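# Move the necktie from the basket onto the table

## Task

Remove the necktie from the basket so that the whole tie rests on the table; dropping it into place is allowed. All other items must finish inside the basket, and the basket must sit upright and flat on the table without having been tipped far. The robot must release everything and move away at the end, because anything held in place only by the robot does not count.

## Robot and tools

Robot: two 6-joint arms, left_arm and right_arm, each ending in a parallel two-finger gripper. Base roots in the scene frame: left_arm at (-0.040, +0.286, 0) m, quat_wxyz (+0.995, 0, 0, -0.102); right_arm at (-0.046, -0.231, 0) m, quat_wxyz (+0.996, 0, 0, +0.086).

Scene frame: origin on the table surface midway between the arms, +z up, +x pointing out across the table, and left_arm sits on the +y side. The arm names do not refer to image left or right. Gripper frame: the fingers extend along the gripper's +z axis and spread apart along its y axis. The reported end-effector point lies between the finger pads, roughly 1 cm short of the fingertips. Reported hand positions get less accurate the farther the arm reaches.

execute_actions: argument actions is a list holding zero or one entry; optional pictures (boolean) asks for camera images. An empty list sends nothing and returns the current state with pictures. An action entry is {"rows": [...], "steps": N}: rows holds 1 to 15 rows, steps is 3 to 15 (default 15), each step lasting 1/30 s. Row k drives step k; if there are fewer rows than steps, the final row is repeated. A wait entry is {"steps": N} with N up to 300; it returns once N steps have elapsed since the previous result, and your reply time counts toward those steps. A refused call sends nothing to the robot.

Row layout: one flat list of 14 numbers covering both arms, always all 14 even if one arm should not move. First left_arm: waist, shoulder, elbow, wrist pitch, wrist yaw, wrist roll, opening; then right_arm in the same order. The six joint values are absolute target angles in radians (joint space, not Cartesian), in the same form as the Joint positions line. Stated ranges per arm: waist -2.618 to 3.054, shoulder 0.000 to 3.142, elbow 0.000 to 3.142, wrist pitch -1.571 to 1.571, wrist yaw -1.571 to 1.571, wrist roll -2.094 to 2.094. True ends may differ by up to 0.036 rad either way. A target beyond a range end by more than 0.036 rad, and farther out than the joint currently is, gets the call refused; targets past the real end are clipped there and a "joint sent to its limit" line may appear (possibly about an earlier action). The opening is an absolute value from -1 (closed) to +1 (fully open).

Motion: joint speed is capped. Each step, the target sent to a joint stays within a fixed lead of its measured angle: 0.202 rad waist, 0.258 shoulder, 0.238 elbow, 0.573 wrist pitch, 0.522 wrist yaw and wrist roll. If the targets would move a gripper more than 70 mm from where it is measured, all of that arm's targets are pulled back proportionally. Far targets therefore take several actions. Between calls the arms keep heading to the last row sent, until they all nearly stop or a step is HELD; after that only a new action moves them further. Fingers still in motion finish moving. Each result is captured 3 steps before its action ends; those remaining steps run while you think, and the next action begins afterwards.

Gripping: grip_measured reports finger opening on the same -1 to +1 scale you command; away from the ends the fingers go where grip_measured would read your number. Readings may be off by about 1 mm per gripper, constant within a scene. To hold something, keep commanding about 0.03 below grip_measured for a firm grip, less for a gentle one. Pad force tops out around 50 to 62 N, less on parts thinner than about 2 mm.

Result lines: the state line "left_arm: … | right_arm: …" gives each gripper's end_effector_position (m) and end_effector_quat_wxyz in the scene frame. Joint positions and Joint velocities list, per arm, six joints (rad, rad/s) then the finger pad gap (m, m/s; 0.094 m means fully open). "joint command not followed" means a clearance check altered or blocked joint targets on some steps; HELD marks steps where your row was partly or wholly not sent. MOTOR HOT appears from 75 °C; at 90 °C the arm is halted 10 s, and at 100 °C it goes limp and falls; these halts show as OVER-TEMPERATURE FAULT. Holding loads heats motors, even while you think, so avoid long loaded holds.

zoom_image: camera (cam_high, cam_low, cam_roll_left, cam_roll_right, cam_left_wrist, cam_right_wrist) and region [x0, y0, x1, y1] in pixels of that camera's latest image, origin top-left, at most 504 by 504. Image sizes: 504x504 for the four fixed cameras, 616x616 for the two wrist fisheye cameras. Calibration data (K, distortion, T_world_to_cam) is given per camera; wrist camera poses follow the arm's joint readings; small errors are expected.

read_manual: optional section "licences"; returns licence text only and moves nothing.

Replying without any tool call ends everything.

Avoid: knocking rigid objects off the table (fails the task), tipping the basket far, letting the arms strike or push against each other hard, dropping or slamming items, and very forceful pushes. Loose objects may occasionally be nudged by an outside disturbance, so check the final state before ending. Release and back away before finishing.

Each tool is called after "Request:" by a JSON object that holds its "op" and its "data".

## Session

Request:
{"op": "execute_actions", "data": {"actions": []}}

Scene clock: 0.00 s of 5400.00 s.
left_arm: end_effector_position=(+0.3289, +0.2093, +0.4131) grip_measured=+1.000 end_effector_quat_wxyz=(+0.709, +0.074, +0.697, -0.072) | right_arm: end_effector_position=(+0.3272, -0.1595, +0.4002) grip_measured=+1.000 end_effector_quat_wxyz=(+0.696, -0.064, +0.711, +0.070)
Joint positions: left_arm=[-0.005  1.032  1.047  0.001 -0.002  0.005  0.094] | right_arm=[ 0.014  1.039  1.036 -0.017 -0.004  0.01   0.094]
Joint velocities: left_arm=[ 0.002  0.002 -0.017 -0.007 -0.007 -0.022  0.   ] | right_arm=[-0.027 -0.012 -0.002 -0.007  0.066 -0.066  0.   ]
Motor temperatures (°C, as the motors report them): left_arm=[26 26 26 25 26 24] | right_arm=[26 23 26 24 26 24]

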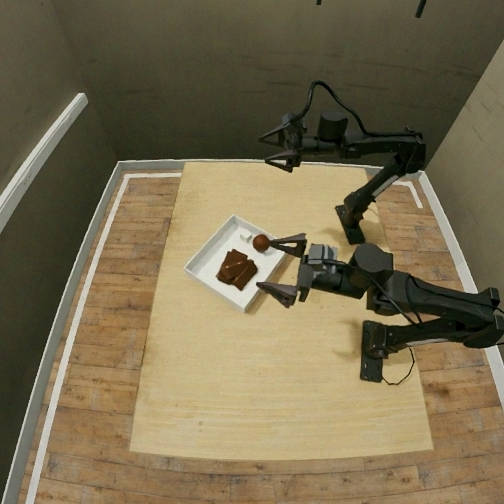

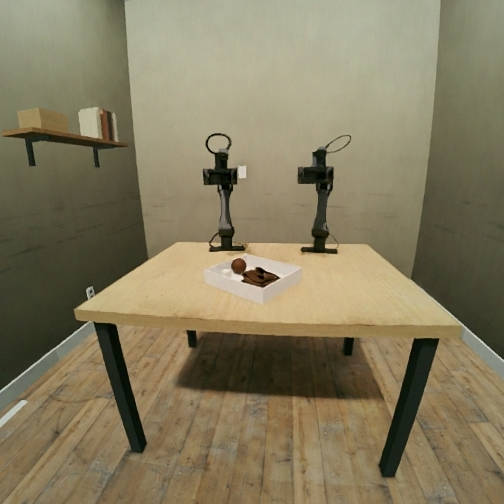

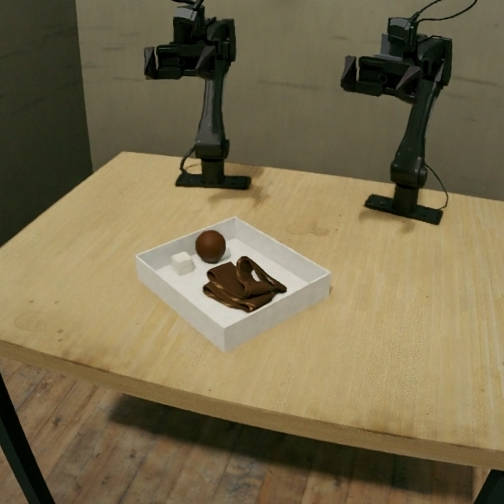

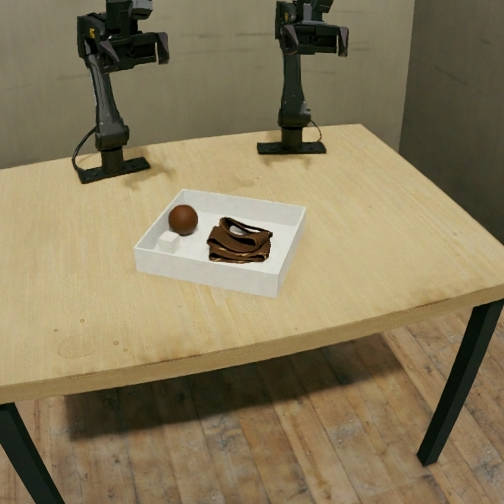

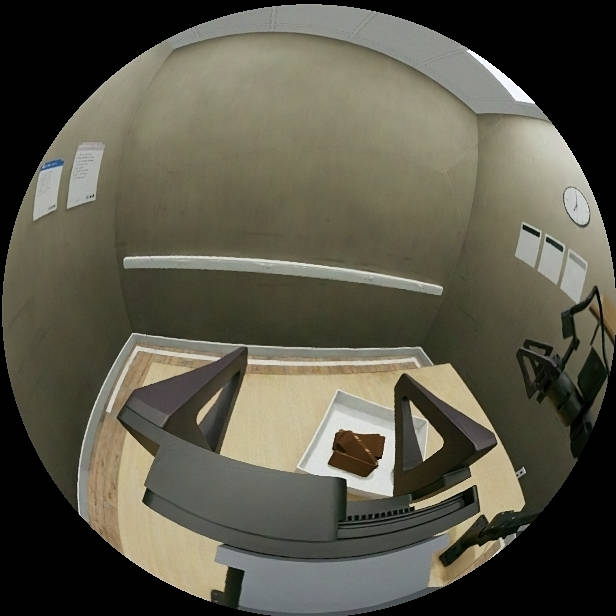

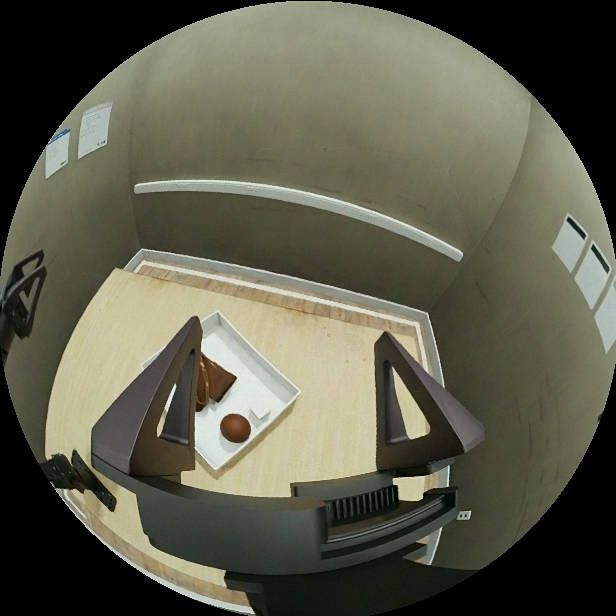

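Request:
{"op": "zoom_image", "data": {"camera": "cam_roll_left", "region": [120, 200, 340, 360]}}

Request:
{"op": "zoom_image", "data": {"camera": "cam_high", "region": [170, 200, 310, 320]}}

Request:
{"op": "zoom_image", "data": {"camera": "cam_roll_right", "region": [120, 170, 320, 310]}}

Region (120, 200, 340, 360) of cam_roll_left's 504x504 image, scaled by 2.291, with more detail than that image has; it fills the top 367 rows of this view, and the rest is white.

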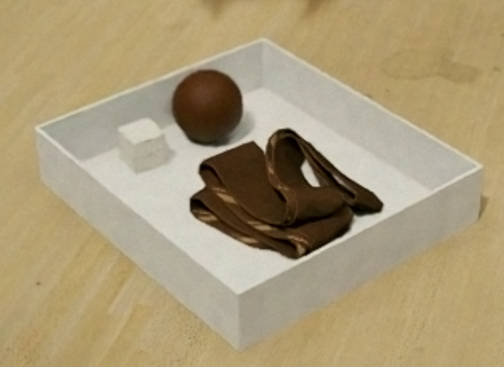

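Region (170, 200, 310, 320) of cam_high's 504x504 image, scaled by 3.600, with more detail than that image has; it fills the top 432 rows of this view, and the rest is white.

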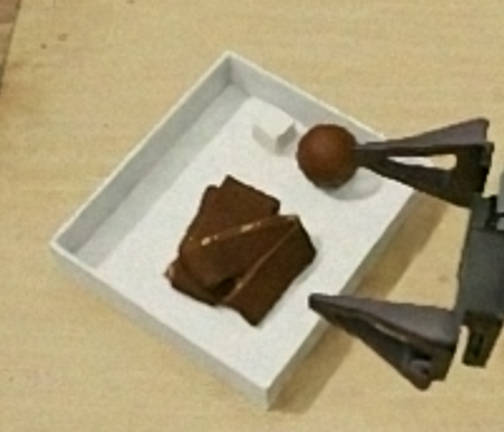

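Region (120, 170, 320, 310) of cam_roll_right's 504x504 image, scaled by 2.520, with more detail than that image has; it fills the top 353 rows of this view, and the rest is white.

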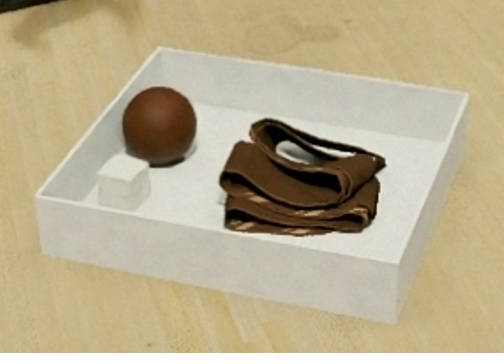

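Request:
{"op": "execute_actions", "data": {"actions": [{"rows": [[0.02,1.032,1.047,0,0,0,1, 0.02,1.07,1.065,-0.04,-0.01,-0.01,1],[0.05,1.032,1.047,0,0,0,1, 0.03,1.12,1.115,-0.09,-0.02,-0.04,1],[0.09,1.032,1.047,0,0,0,1, 0.04,1.19,1.18,-0.15,-0.03,-0.07,1],[0.14,1.032,1.047,0,0,0,1, 0.05,1.27,1.26,-0.23,-0.04,-0.11,1],[0.2,1.032,1.047,0,0,0,1, 0.065,1.36,1.345,-0.31,-0.06,-0.16,1],[0.26,1.032,1.047,0,0,0,1, 0.08,1.45,1.43,-0.39,-0.07,-0.2,1],[0.32,1.032,1.047,0,0,0,1, 0.095,1.54,1.52,-0.47,-0.09,-0.25,1],[0.38,1.032,1.047,0,0,0,1, 0.11,1.63,1.61,-0.56,-0.1,-0.3,1],[0.44,1.032,1.047,0,0,0,1, 0.125,1.72,1.69,-0.64,-0.12,-0.35,1],[0.5,1.032,1.047,0,0,0,1, 0.14,1.81,1.78,-0.72,-0.13,-0.4,1],[0.56,1.032,1.047,0,0,0,1, 0.155,1.9,1.87,-0.8,-0.15,-0.44,1],[0.62,1.032,1.047,0,0,0,1, 0.17,1.99,1.95,-0.89,-0.16,-0.49,1],[0.68,1.032,1.047,0,0,0,1, 0.185,2.08,2.04,-0.97,-0.18,-0.54,1],[0.74,1.032,1.047,0,0,0,1, 0.2,2.17,2.13,-1.05,-0.19,-0.58,1],[0.8,1.032,1.047,0,0,0,1, 0.231,2.394,2.343,-1.255,-0.23,-0.70,1]], "steps": 15}]}}

Request:
{"op": "execute_actions", "data": {"actions": [{"steps": 30}], "pictures": true}}

Scene clock: 2.87 s of 5400.00 s.
left_arm: end_effector_position=(+0.3190, +0.4010, +0.4131) grip_measured=+1.000 end_effector_quat_wxyz=(+0.704, -0.105, +0.693, +0.110) | right_arm: end_effector_position=(+0.4482, -0.0665, +0.3440) grip_measured=+1.000 end_effector_quat_wxyz=(+0.540, -0.254, +0.801, +0.041)
Joint positions: left_arm=[0.513 1.032 1.047 0.001 0.004 0.005 0.094] | right_arm=[ 0.12   1.691  1.715 -0.452 -0.083 -0.268  0.094]
Joint velocities: left_arm=[ 1.697  0.017  0.012 -0.081  0.007 -0.081  0.   ] | right_arm=[ 0.33   1.829  1.658 -1.722 -0.315 -0.96   0.   ]
Motor temperatures (°C, as the motors report them): left_arm=[26 26 26 26 26 24] | right_arm=[26 23 27 24 26 24]
Steps of this call (steps 1 to 74: nothing new was sent; steps 75 to 86: the first 12 steps of this action). Readings (joint positions):
75: left_arm=[-0.003 1.032 1.047 0.001 -0.001 0.005] | right_arm=[0.014 1.040 1.036 -0.017 -0.004 0.008]
76: left_arm=[0.005 1.032 1.047 0.001 0.001 0.005] | right_arm=[0.015 1.049 1.046 -0.028 -0.004 0.001]
78: left_arm=[0.053 1.032 1.047 0.001 0.007 0.005] | right_arm=[0.024 1.120 1.129 -0.084 -0.010 -0.027]
82: left_arm=[0.268 1.032 1.047 0.001 0.010 0.005] | right_arm=[0.070 1.414 1.449 -0.244 -0.042 -0.137]
86: the state above

Scene clock: 3.87 s of 5400.00 s.
left_arm: end_effector_position=(+0.2711, +0.4990, +0.4131) grip_measured=+1.000 end_effector_quat_wxyz=(+0.681, -0.206, +0.670, +0.212) | right_arm: end_effector_position=(+0.4205, +0.0117, +0.0975) grip_measured=+1.000 end_effector_quat_wxyz=(+0.136, -0.526, +0.835, +0.089)
Joint positions: left_arm=[ 0.798  1.032  1.047  0.001 -0.006  0.004  0.094] | right_arm=[ 0.233  2.406  2.32  -1.238 -0.217 -0.692  0.094]
Joint velocities: left_arm=[-0.007 -0.002 -0.002  0.022 -0.007  0.066  0.   ] | right_arm=[-0.002  0.032  0.012 -0.037  0.007  0.007  0.   ]
Motor temperatures (°C, as the motors report them): left_arm=[26 26 27 26 26 24] | right_arm=[26 24 27 24 26 24]
Kept back: nothing.
Steps of this call (steps 1 to 3: the last 3 steps of your previous action; steps 4 to 30: the robot went on to your last target). Readings (joint positions):
1: left_arm=[0.573 1.032 1.047 0.001 0.004 0.005] | right_arm=[0.132 1.753 1.772 -0.510 -0.094 -0.303]
2: left_arm=[0.633 1.032 1.047 0.001 0.003 0.005] | right_arm=[0.144 1.814 1.826 -0.571 -0.104 -0.337]
4: left_arm=[0.744 1.032 1.047 0.001 -0.002 0.004] | right_arm=[0.170 1.930 1.926 -0.693 -0.128 -0.418]
8: left_arm=[0.798 1.032 1.047 0.001 -0.011 0.004] | right_arm=[0.215 2.191 2.172 -0.954 -0.173 -0.551]
30: the state above
camera_calibration (this result's frames):
cam_left_wrist: T_world_to_cam=[[0.609698, -0.773313, 0.173944, 0.155061], [-0.275609, -0.412589, -0.868222, 0.680856], [0.743175, 0.481413, -0.464686, -0.137571], [0, 0, 0, 1]] pos_world=[0.195349, 0.467052, 0.500235]
cam_right_wrist: T_world_to_cam=[[0.961556, -0.247999, 0.117925, -0.420603], [-0.27283, -0.813965, 0.51286, 0.0921341], [-0.031202, -0.525317, -0.850334, 0.200808], [0, 0, 0, 1]] pos_world=[0.435836, 0.0761727, 0.173102]

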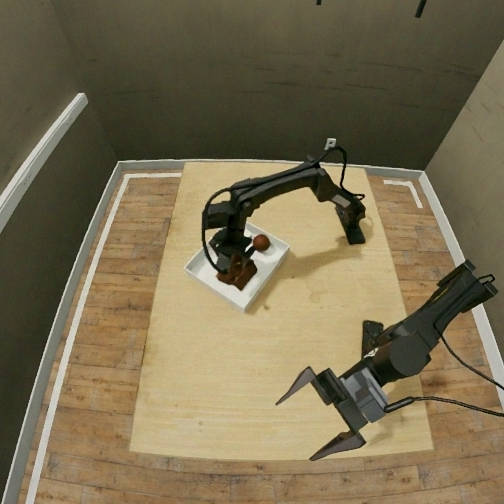

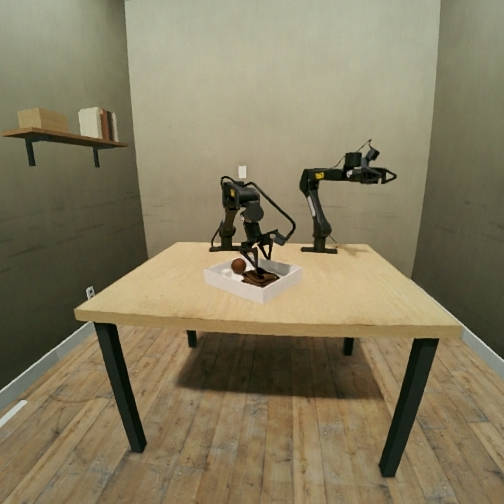

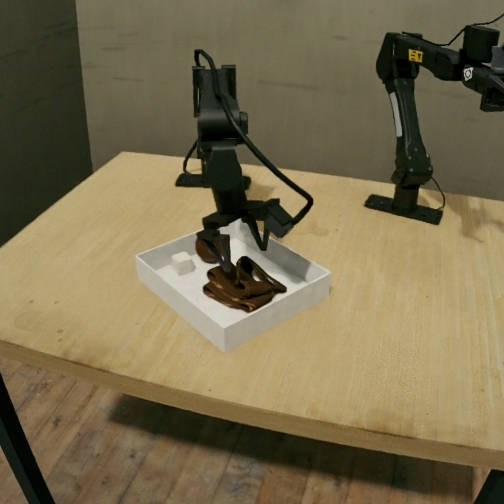

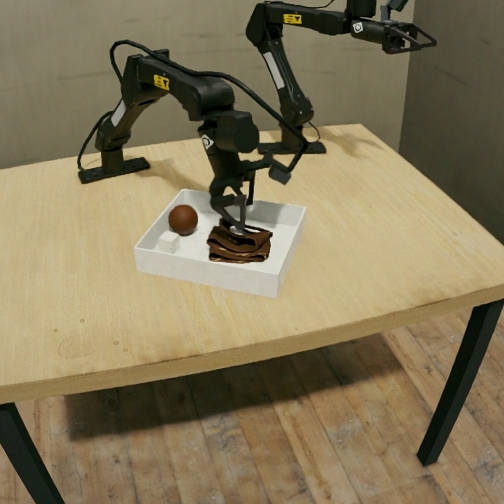

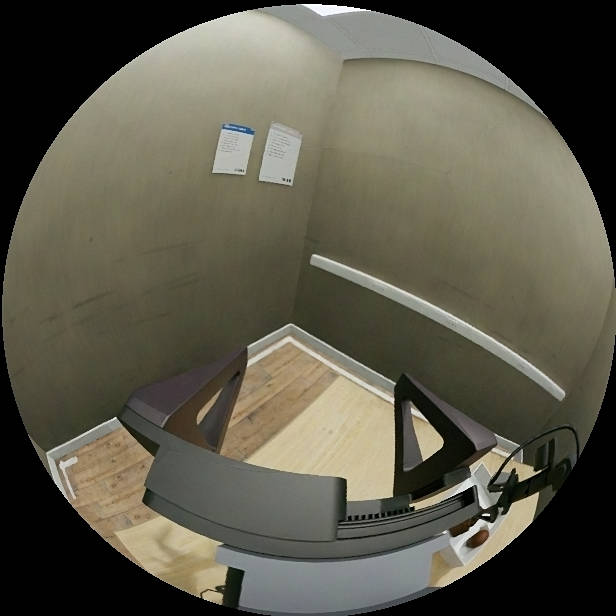

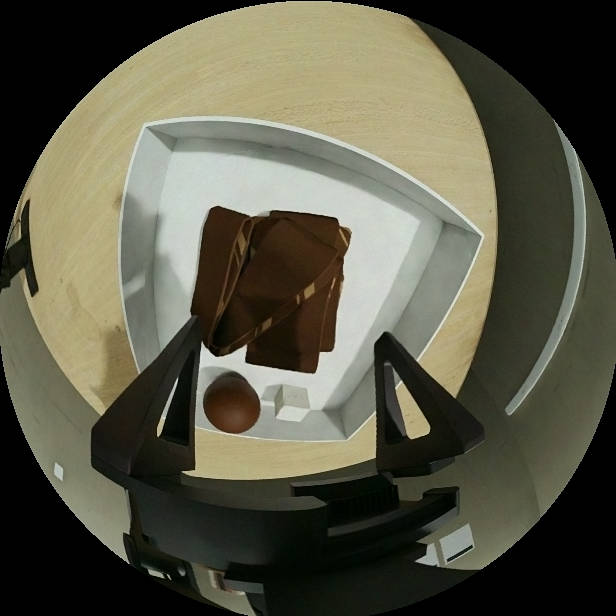

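Request:
{"op": "execute_actions", "data": {"actions": [{"rows": [[0.8,1.032,1.047,0,0,0,1, 0.234,2.405,2.347,-1.245,-0.235,-0.70,1],[0.8,1.032,1.047,0,0,0,1, 0.237,2.417,2.351,-1.232,-0.24,-0.70,1],[0.8,1.032,1.047,0,0,0,1, 0.24,2.43,2.356,-1.22,-0.24,-0.70,1],[0.8,1.032,1.047,0,0,0,1, 0.243,2.443,2.36,-1.207,-0.24,-0.70,1],[0.8,1.032,1.047,0,0,0,1, 0.246,2.455,2.364,-1.195,-0.24,-0.70,1],[0.8,1.032,1.047,0,0,0,1, 0.246,2.464,2.366,-1.185,-0.24,-0.70,1],[0.8,1.032,1.047,0,0,0,1, 0.246,2.464,2.36,-1.18,-0.24,-0.70,1],[0.8,1.032,1.047,0,0,0,1, 0.246,2.463,2.345,-1.165,-0.24,-0.70,1],[0.8,1.032,1.047,0,0,0,1, 0.246,2.462,2.325,-1.145,-0.24,-0.70,1],[0.8,1.032,1.047,0,0,0,1, 0.246,2.461,2.305,-1.125,-0.24,-0.70,1],[0.8,1.032,1.047,0,0,0,1, 0.246,2.46,2.285,-1.105,-0.24,-0.70,1],[0.8,1.032,1.047,0,0,0,1, 0.246,2.459,2.265,-1.085,-0.24,-0.70,1],[0.8,1.032,1.047,0,0,0,1, 0.246,2.458,2.245,-1.068,-0.24,-0.70,1],[0.8,1.032,1.047,0,0,0,1, 0.246,2.457,2.235,-1.058,-0.24,-0.70,1],[0.8,1.032,1.047,0,0,0,1, 0.246,2.457,2.23,-1.053,-0.24,-0.70,1]], "steps": 15}]}}

Request:
{"op": "execute_actions", "data": {"actions": [{"steps": 12}], "pictures": true}}

Scene clock: 5.87 s of 5400.00 s.
left_arm: end_effector_position=(+0.2711, +0.4990, +0.4131) grip_measured=+1.000 end_effector_quat_wxyz=(+0.681, -0.206, +0.670, +0.212) | right_arm: end_effector_position=(+0.4353, +0.0225, +0.0815) grip_measured=+1.000 end_effector_quat_wxyz=(+0.157, -0.529, +0.829, +0.091)
Joint positions: left_arm=[ 0.798  1.032  1.047  0.001 -0.006  0.004  0.094] | right_arm=[ 0.238  2.444  2.312 -1.15  -0.226 -0.693  0.094]
Joint velocities: left_arm=[ 0.002  0.002  0.007 -0.007  0.007 -0.051  0.   ] | right_arm=[ 0.007 -0.002 -0.398  0.447 -0.037 -0.037  0.   ]
Motor temperatures (°C, as the motors report them): left_arm=[26 26 27 26 26 24] | right_arm=[26 25 27 24 26 24]
Steps of this call (steps 1 to 15: the robot went on to your last target; steps 16 to 48: nothing new was sent; steps 49 to 60: the first 12 steps of this action). Readings (joint positions):
49: left_arm=[0.798 1.032 1.047 0.001 -0.006 0.004] | right_arm=[0.233 2.406 2.320 -1.240 -0.218 -0.693]
50: left_arm=[0.798 1.032 1.047 0.001 -0.006 0.004] | right_arm=[0.233 2.406 2.320 -1.240 -0.219 -0.693]
52: left_arm=[0.798 1.032 1.047 0.001 -0.006 0.004] | right_arm=[0.233 2.409 2.323 -1.237 -0.222 -0.693]
56: left_arm=[0.798 1.032 1.047 0.001 -0.006 0.004] | right_arm=[0.235 2.433 2.338 -1.203 -0.225 -0.693]
60: the state above

Scene clock: 6.27 s of 5400.00 s.
left_arm: end_effector_position=(+0.2711, +0.4990, +0.4131) grip_measured=+1.000 end_effector_quat_wxyz=(+0.681, -0.206, +0.670, +0.212) | right_arm: end_effector_position=(+0.4399, +0.0246, +0.0626) grip_measured=+1.000 end_effector_quat_wxyz=(+0.163, -0.529, +0.828, +0.090)
Joint positions: left_arm=[ 0.798  1.032  1.047  0.001 -0.006  0.004  0.094] | right_arm=[ 0.238  2.451  2.246 -1.065 -0.227 -0.693  0.094]
Joint velocities: left_arm=[-0.007  0.007 -0.002  0.037 -0.022 -0.022  0.   ] | right_arm=[ 0.002  0.002  0.007  0.051 -0.022 -0.081  0.   ]
Motor temperatures (°C, as the motors report them): left_arm=[26 26 27 27 26 24] | right_arm=[26 25 27 24 26 24]
Kept back: nothing.
Steps of this call (steps 1 to 3: the last 3 steps of your previous action; steps 4 to 12: the robot went on to your last target). Readings (joint positions):
1: left_arm=[0.798 1.032 1.047 0.001 -0.006 0.004] | right_arm=[0.238 2.444 2.297 -1.134 -0.227 -0.693]
2: left_arm=[0.798 1.032 1.047 0.001 -0.006 0.004] | right_arm=[0.238 2.444 2.282 -1.118 -0.227 -0.693]
4: left_arm=[0.798 1.032 1.047 0.001 -0.006 0.004] | right_arm=[0.238 2.446 2.257 -1.098 -0.227 -0.693]
8: left_arm=[0.798 1.032 1.047 0.001 -0.006 0.004] | right_arm=[0.238 2.451 2.246 -1.079 -0.227 -0.693]
12: the state above
camera_calibration (this result's frames):
cam_left_wrist: T_world_to_cam=[[0.609403, -0.773546, 0.173938, 0.155193], [-0.275769, -0.412479, -0.868224, 0.680832], [0.743357, 0.481131, -0.464687, -0.137481], [0, 0, 0, 1]] pos_world=[0.195375, 0.467024, 0.500235]
cam_right_wrist: T_world_to_cam=[[0.957329, -0.244408, 0.154224, -0.432377], [-0.288753, -0.830946, 0.475552, 0.135605], [0.0119233, -0.499793, -0.866063, 0.159839], [0, 0, 0, 1]] pos_world=[0.451178, 0.0868908, 0.140626]

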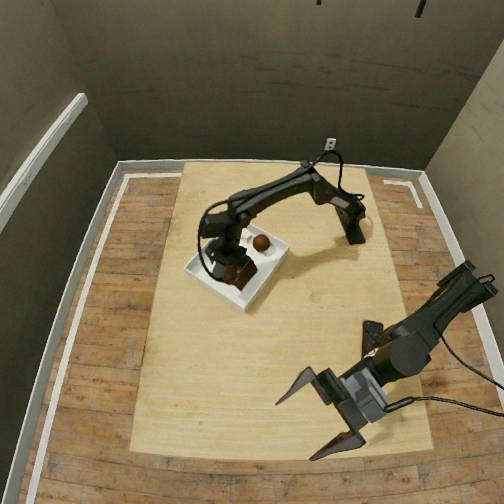

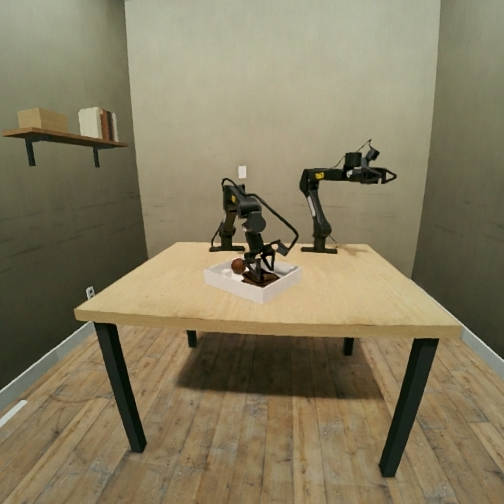

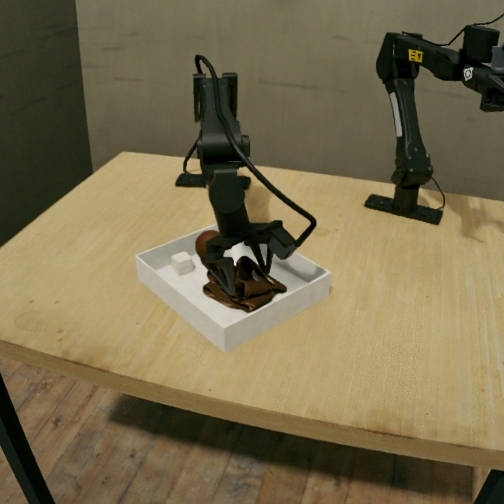

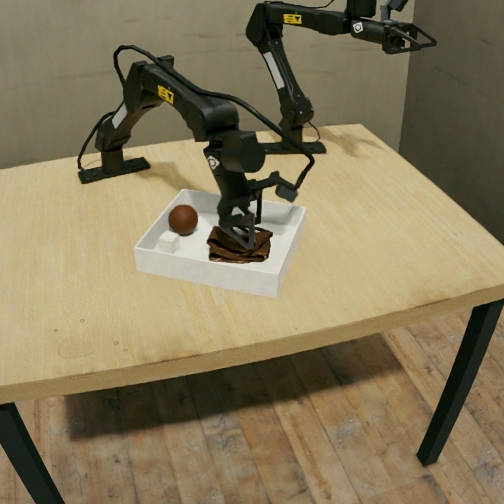

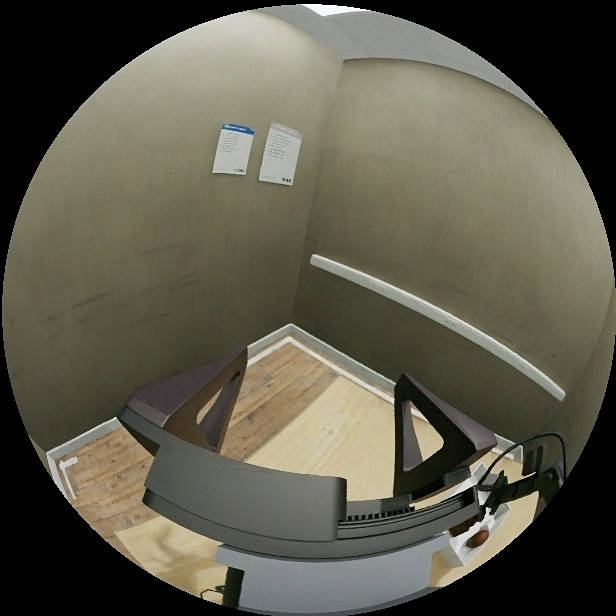

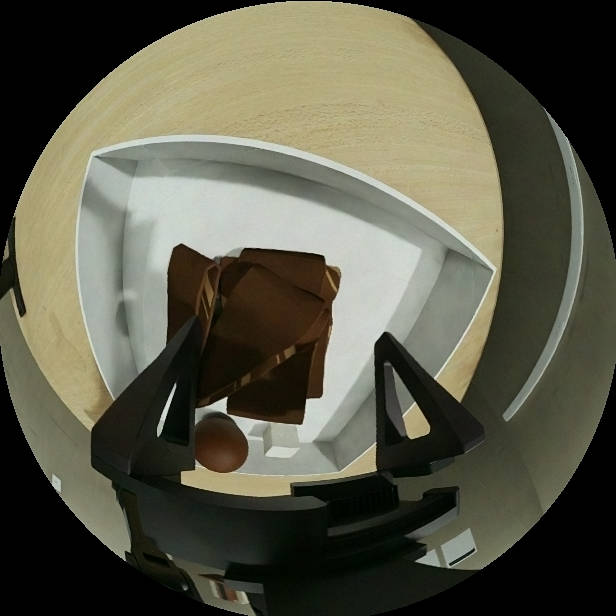

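Request:
{"op": "execute_actions", "data": {"actions": [{"rows": [[0.8,1.032,1.047,0,0,0,1, 0.25,2.462,2.228,-1.07,-0.24,-0.70,1],[0.8,1.032,1.047,0,0,0,1, 0.254,2.468,2.225,-1.085,-0.24,-0.70,1],[0.8,1.032,1.047,0,0,0,1, 0.255,2.473,2.222,-1.085,-0.24,-0.70,1],[0.8,1.032,1.047,0,0,0,1, 0.255,2.475,2.22,-1.085,-0.24,-0.70,1],[0.8,1.032,1.047,0,0,0,1, 0.255,2.475,2.215,-1.075,-0.24,-0.70,1],[0.8,1.032,1.047,0,0,0,1, 0.255,2.475,2.205,-1.055,-0.24,-0.70,1],[0.8,1.032,1.047,0,0,0,1, 0.255,2.475,2.193,-1.04,-0.24,-0.70,1],[0.8,1.032,1.047,0,0,0,1, 0.255,2.475,2.18,-1.025,-0.24,-0.70,1],[0.8,1.032,1.047,0,0,0,1, 0.255,2.476,2.168,-1.012,-0.24,-0.70,1],[0.8,1.032,1.047,0,0,0,1, 0.255,2.477,2.156,-0.999,-0.24,-0.70,1],[0.8,1.032,1.047,0,0,0,1, 0.255,2.478,2.144,-0.986,-0.24,-0.70,1],[0.8,1.032,1.047,0,0,0,1, 0.255,2.479,2.133,-0.974,-0.24,-0.70,1],[0.8,1.032,1.047,0,0,0,1, 0.255,2.48,2.124,-0.963,-0.24,-0.70,1],[0.8,1.032,1.047,0,0,0,1, 0.255,2.48,2.117,-0.955,-0.24,-0.70,1],[0.8,1.032,1.047,0,0,0,1, 0.255,2.48,2.112,-0.95,-0.24,-0.70,1]], "steps": 15}]}}

Request:
{"op": "execute_actions", "data": {"actions": [{"steps": 14}], "pictures": true}}

Scene clock: 7.23 s of 5400.00 s.
left_arm: end_effector_position=(+0.2711, +0.4990, +0.4131) grip_measured=+1.000 end_effector_quat_wxyz=(+0.681, -0.206, +0.670, +0.212) | right_arm: end_effector_position=(+0.4318, +0.0277, +0.0414) grip_measured=+1.000 end_effector_quat_wxyz=(+0.150, -0.533, +0.827, +0.094)
Joint positions: left_arm=[ 0.798  1.032  1.047  0.001 -0.006  0.004  0.094] | right_arm=[ 0.249  2.454  2.174 -1.017 -0.229 -0.693  0.094]
Joint velocities: left_arm=[-0.012 -0.002 -0.012 -0.051  0.007 -0.022  0.   ] | right_arm=[-0.012  0.071 -0.339  0.271  0.037  0.051  0.   ]
Motor temperatures (°C, as the motors report them): left_arm=[26 26 27 27 26 24] | right_arm=[26 26 27 24 26 24]
Steps of this call (steps 1 to 17: the robot went on to your last target; steps 18 to 29: the first 12 steps of this action). Readings (joint positions):
18: left_arm=[0.798 1.032 1.047 0.001 -0.006 0.004] | right_arm=[0.238 2.451 2.246 -1.058 -0.227 -0.693]
19: left_arm=[0.798 1.032 1.047 0.001 -0.006 0.004] | right_arm=[0.239 2.451 2.246 -1.059 -0.227 -0.693]
21: left_arm=[0.798 1.032 1.047 0.001 -0.006 0.004] | right_arm=[0.241 2.451 2.246 -1.062 -0.227 -0.693]
25: left_arm=[0.798 1.032 1.047 0.001 -0.006 0.004] | right_arm=[0.247 2.451 2.226 -1.049 -0.229 -0.693]
29: the state above

Scene clock: 7.70 s of 5400.00 s.
left_arm: end_effector_position=(+0.2711, +0.4990, +0.4131) grip_measured=+1.000 end_effector_quat_wxyz=(+0.681, -0.206, +0.670, +0.212) | right_arm: end_effector_position=(+0.4323, +0.0296, +0.0241) grip_measured=+1.000 end_effector_quat_wxyz=(+0.150, -0.534, +0.827, +0.097)
Joint positions: left_arm=[ 0.798  1.032  1.047  0.001 -0.006  0.004  0.094] | right_arm=[ 0.249  2.469  2.132 -0.96  -0.236 -0.693  0.094]
Joint velocities: left_arm=[-0.002 -0.012 -0.022 -0.095 -0.081 -0.022  0.   ] | right_arm=[-0.002 -0.017 -0.022  0.007 -0.007 -0.051  0.   ]
Motor temperatures (°C, as the motors report them): left_arm=[26 26 27 27 26 24] | right_arm=[26 26 27 24 26 24]
Kept back: nothing.
Steps of this call (steps 1 to 3: the last 3 steps of your previous action; steps 4 to 14: the robot went on to your last target). Readings (joint positions):
1: left_arm=[0.798 1.032 1.047 0.001 -0.006 0.004] | right_arm=[0.249 2.457 2.162 -1.008 -0.229 -0.693]
2: left_arm=[0.798 1.032 1.047 0.001 -0.006 0.004] | right_arm=[0.249 2.460 2.152 -0.999 -0.229 -0.693]
4: left_arm=[0.798 1.032 1.047 0.001 -0.006 0.004] | right_arm=[0.249 2.466 2.137 -0.985 -0.229 -0.693]
8: left_arm=[0.798 1.032 1.047 0.001 -0.006 0.004] | right_arm=[0.249 2.469 2.132 -0.968 -0.235 -0.693]
14: the state above
camera_calibration (this result's frames):
cam_left_wrist: T_world_to_cam=[[0.609403, -0.773546, 0.173938, 0.155193], [-0.275769, -0.412479, -0.868224, 0.680832], [0.743357, 0.481131, -0.464687, -0.137481], [0, 0, 0, 1]] pos_world=[0.195375, 0.467024, 0.500235]
cam_right_wrist: T_world_to_cam=[[0.964633, -0.23053, 0.127822, -0.420916], [-0.263539, -0.833393, 0.485802, 0.144813], [-0.00546596, -0.502307, -0.864672, 0.136633], [0, 0, 0, 1]] pos_world=[0.44494, 0.0922843, 0.101595]

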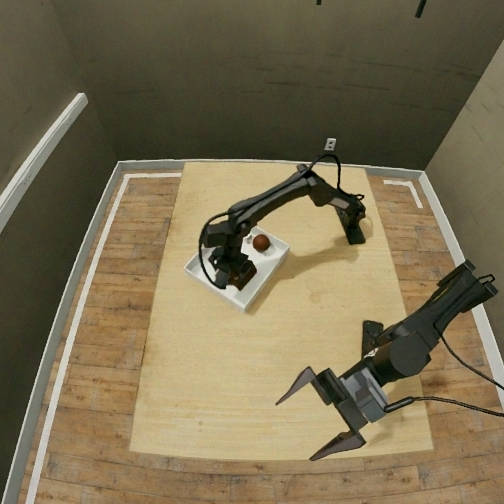

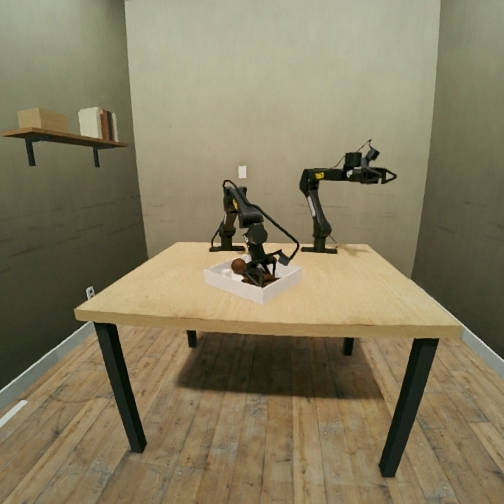

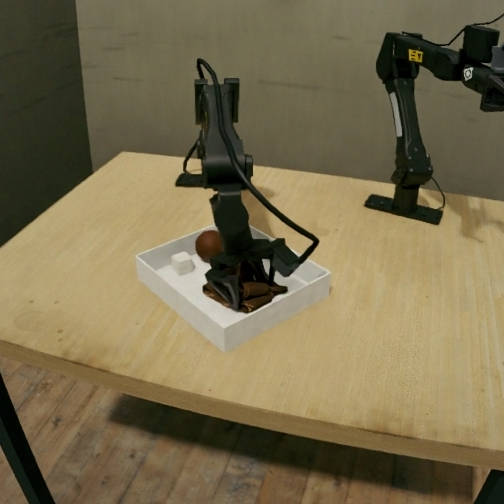

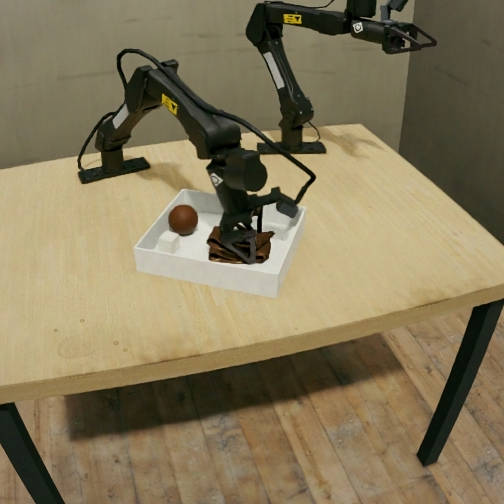

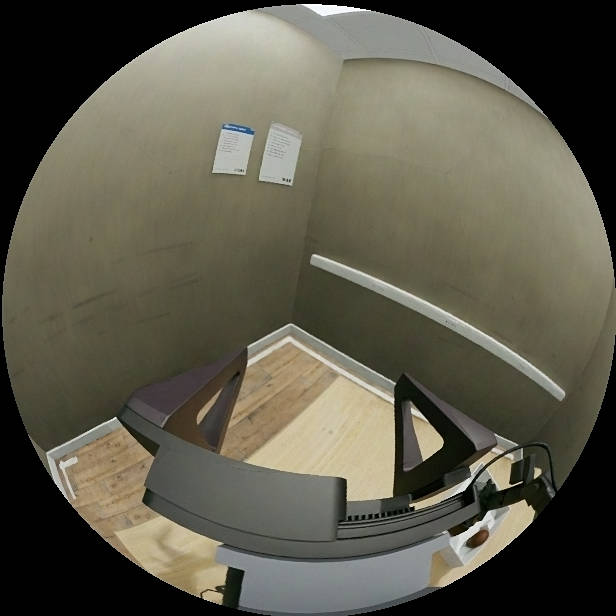

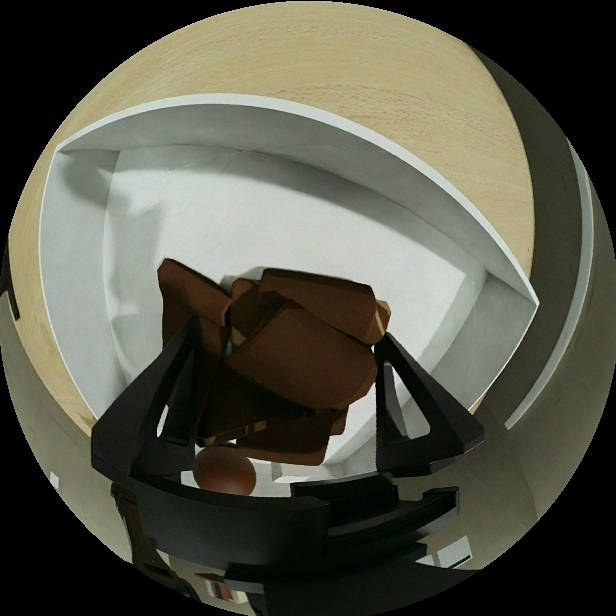

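Request:
{"op": "zoom_image", "data": {"camera": "cam_roll_left", "region": [180, 240, 320, 340]}}

Region (180, 240, 320, 340) of cam_roll_left's 504x504 image, scaled by 3.600, with more detail than that image has; it fills the top 360 rows of this view, and the rest is white.

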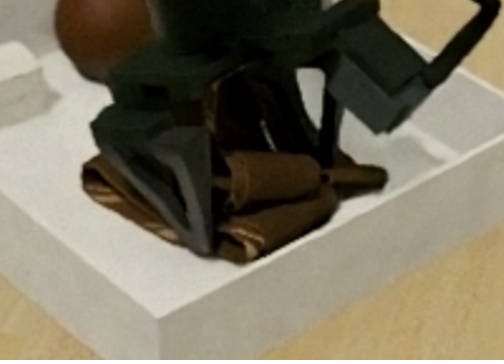

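Request:
{"op": "execute_actions", "data": {"actions": [{"rows": [[0.8,1.032,1.047,0,0,0,1, 0.255,2.481,2.106,-0.945,-0.24,-0.70,1],[0.8,1.032,1.047,0,0,0,1, 0.255,2.482,2.1,-0.94,-0.24,-0.70,1],[0.8,1.032,1.047,0,0,0,1, 0.255,2.482,2.1,-0.94,-0.24,-0.70,1],[0.8,1.032,1.047,0,0,0,1, 0.255,2.482,2.1,-0.94,-0.24,-0.70,0.88],[0.8,1.032,1.047,0,0,0,1, 0.255,2.482,2.1,-0.94,-0.24,-0.70,0.76],[0.8,1.032,1.047,0,0,0,1, 0.255,2.482,2.1,-0.94,-0.24,-0.70,0.64],[0.8,1.032,1.047,0,0,0,1, 0.255,2.482,2.1,-0.94,-0.24,-0.70,0.52],[0.8,1.032,1.047,0,0,0,1, 0.255,2.482,2.1,-0.94,-0.24,-0.70,0.4],[0.8,1.032,1.047,0,0,0,1, 0.255,2.482,2.1,-0.94,-0.24,-0.70,0.28],[0.8,1.032,1.047,0,0,0,1, 0.255,2.482,2.1,-0.94,-0.24,-0.70,0.16],[0.8,1.032,1.047,0,0,0,1, 0.255,2.482,2.1,-0.94,-0.24,-0.70,0.04],[0.8,1.032,1.047,0,0,0,1, 0.255,2.482,2.1,-0.94,-0.24,-0.70,-0.08],[0.8,1.032,1.047,0,0,0,1, 0.255,2.482,2.1,-0.94,-0.24,-0.70,-0.2],[0.8,1.032,1.047,0,0,0,1, 0.255,2.482,2.1,-0.94,-0.24,-0.70,-0.3],[0.8,1.032,1.047,0,0,0,1, 0.255,2.482,2.1,-0.94,-0.24,-0.70,-0.4]], "steps": 15}]}}

Request:
{"op": "execute_actions", "data": {"actions": [{"rows": [[0.8,1.032,1.047,0,0,0,1, 0.255,2.482,2.1,-0.94,-0.24,-0.70,-0.48],[0.8,1.032,1.047,0,0,0,1, 0.255,2.482,2.1,-0.94,-0.24,-0.70,-0.56],[0.8,1.032,1.047,0,0,0,1, 0.255,2.482,2.1,-0.94,-0.24,-0.70,-0.64],[0.8,1.032,1.047,0,0,0,1, 0.255,2.482,2.1,-0.94,-0.24,-0.70,-0.72],[0.8,1.032,1.047,0,0,0,1, 0.255,2.482,2.1,-0.94,-0.24,-0.70,-0.8]], "steps": 15}], "pictures": true}}

Scene clock: 8.47 s of 5400.00 s.
left_arm: end_effector_position=(+0.2711, +0.4990, +0.4131) grip_measured=+1.000 end_effector_quat_wxyz=(+0.681, -0.206, +0.670, +0.212) | right_arm: end_effector_position=(+0.4359, +0.0316, +0.0242) grip_measured=-0.018 end_effector_quat_wxyz=(+0.159, -0.534, +0.825, +0.097)
Joint positions: left_arm=[ 0.798  1.032  1.047  0.001 -0.006  0.004  0.094] | right_arm=[ 0.249  2.469  2.127 -0.938 -0.239 -0.693  0.046]
Joint velocities: left_arm=[ 0.002 -0.012 -0.002  0.037  0.007  0.051  0.   ] | right_arm=[-0.007  0.027  0.007  0.007 -0.11  -0.007 -0.119]
Motor temperatures (°C, as the motors report them): left_arm=[26 26 27 27 26 24] | right_arm=[26 26 27 24 26 24]
Steps of this call (steps 1 to 11: the robot went on to your last target; steps 12 to 23: the first 12 steps of this action). Readings (joint positions):
12: left_arm=[0.798 1.032 1.047 0.001 -0.006 0.004] | right_arm=[0.249 2.469 2.132 -0.957 -0.236 -0.693]
13: left_arm=[0.798 1.032 1.047 0.001 -0.006 0.004] | right_arm=[0.249 2.469 2.132 -0.956 -0.236 -0.693]
15: left_arm=[0.798 1.032 1.047 0.001 -0.006 0.004] | right_arm=[0.249 2.469 2.132 -0.953 -0.236 -0.693]
19: left_arm=[0.798 1.032 1.047 0.001 -0.006 0.004] | right_arm=[0.249 2.469 2.132 -0.946 -0.237 -0.693]
23: the state above

Scene clock: 8.97 s of 5400.00 s.
left_arm: end_effector_position=(+0.2711, +0.4990, +0.4131) grip_measured=+1.000 end_effector_quat_wxyz=(+0.681, -0.206, +0.670, +0.212) | right_arm: end_effector_position=(+0.4368, +0.0359, +0.0291) grip_measured=-0.759 end_effector_quat_wxyz=(+0.167, -0.535, +0.821, +0.105)
Joint positions: left_arm=[ 0.798  1.032  1.047  0.001 -0.006  0.004  0.094] | right_arm=[ 0.249  2.463  2.127 -0.928 -0.258 -0.693  0.011]
Joint velocities: left_arm=[-0.007  0.007  0.017 -0.022  0.022  0.037  0.   ] | right_arm=[-0.002  0.012  0.012  0.051  0.022  0.022 -0.   ]
Motor temperatures (°C, as the motors report them): left_arm=[26 26 27 27 26 24] | right_arm=[26 27 27 24 26 24]
Steps of this call (steps 1 to 3: the last 3 steps of your previous action; steps 4 to 15: the first 12 steps of this action). Readings (joint positions):
4: left_arm=[0.798 1.032 1.047 0.001 -0.006 0.004] | right_arm=[0.249 2.469 2.127 -0.934 -0.246 -0.693]
5: left_arm=[0.798 1.032 1.047 0.001 -0.006 0.004] | right_arm=[0.249 2.469 2.127 -0.933 -0.247 -0.693]
7: left_arm=[0.798 1.032 1.047 0.001 -0.006 0.004] | right_arm=[0.249 2.469 2.127 -0.931 -0.252 -0.693]
11: left_arm=[0.798 1.032 1.047 0.001 -0.006 0.004] | right_arm=[0.249 2.463 2.127 -0.930 -0.258 -0.693]
15: the state above
camera_calibration (this result's frames):
cam_left_wrist: T_world_to_cam=[[0.609403, -0.773546, 0.173938, 0.155193], [-0.275769, -0.412479, -0.868224, 0.680832], [0.743357, 0.481131, -0.464687, -0.137481], [0, 0, 0, 1]] pos_world=[0.195375, 0.467024, 0.500235]
cam_right_wrist: T_world_to_cam=[[0.963132, -0.228321, 0.142287, -0.424241], [-0.268444, -0.850464, 0.452382, 0.152468], [0.0177212, -0.4739, -0.8804, 0.13349], [0, 0, 0, 1]] pos_world=[0.447164, 0.0960664, 0.108915]

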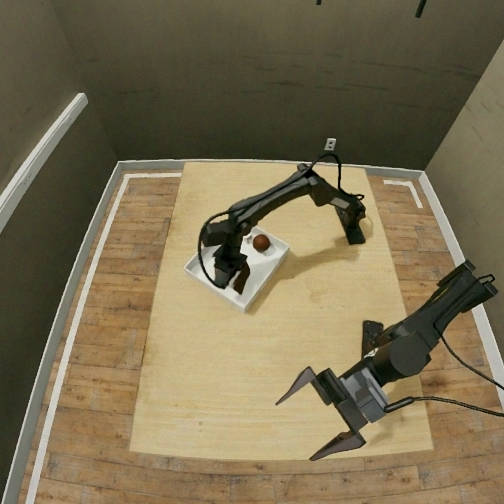

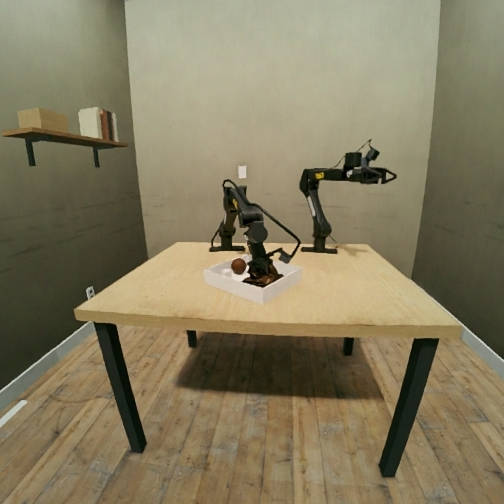

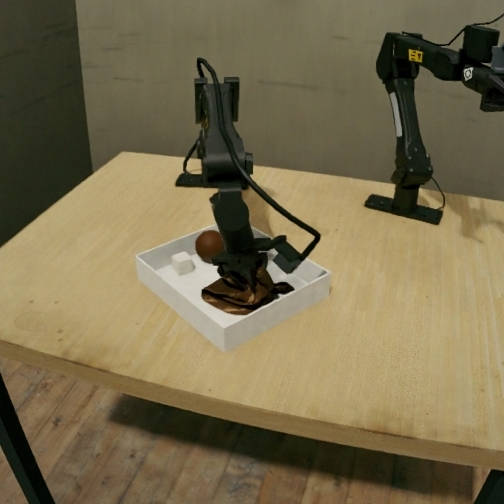

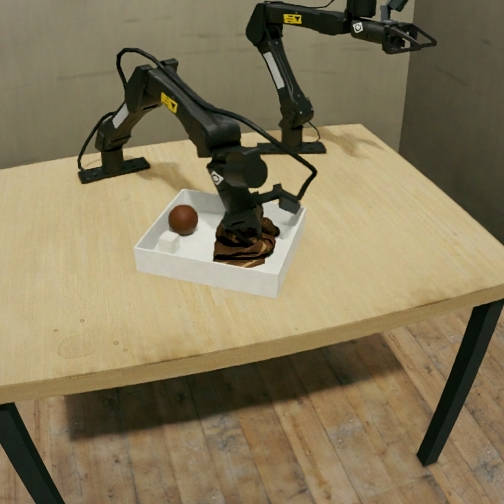

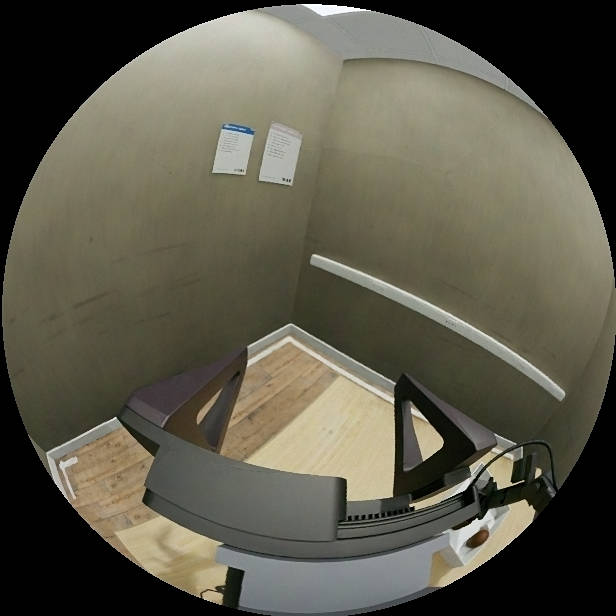

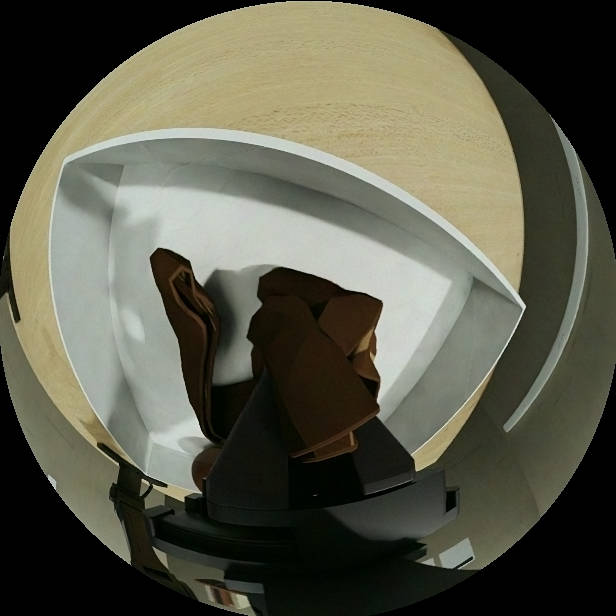

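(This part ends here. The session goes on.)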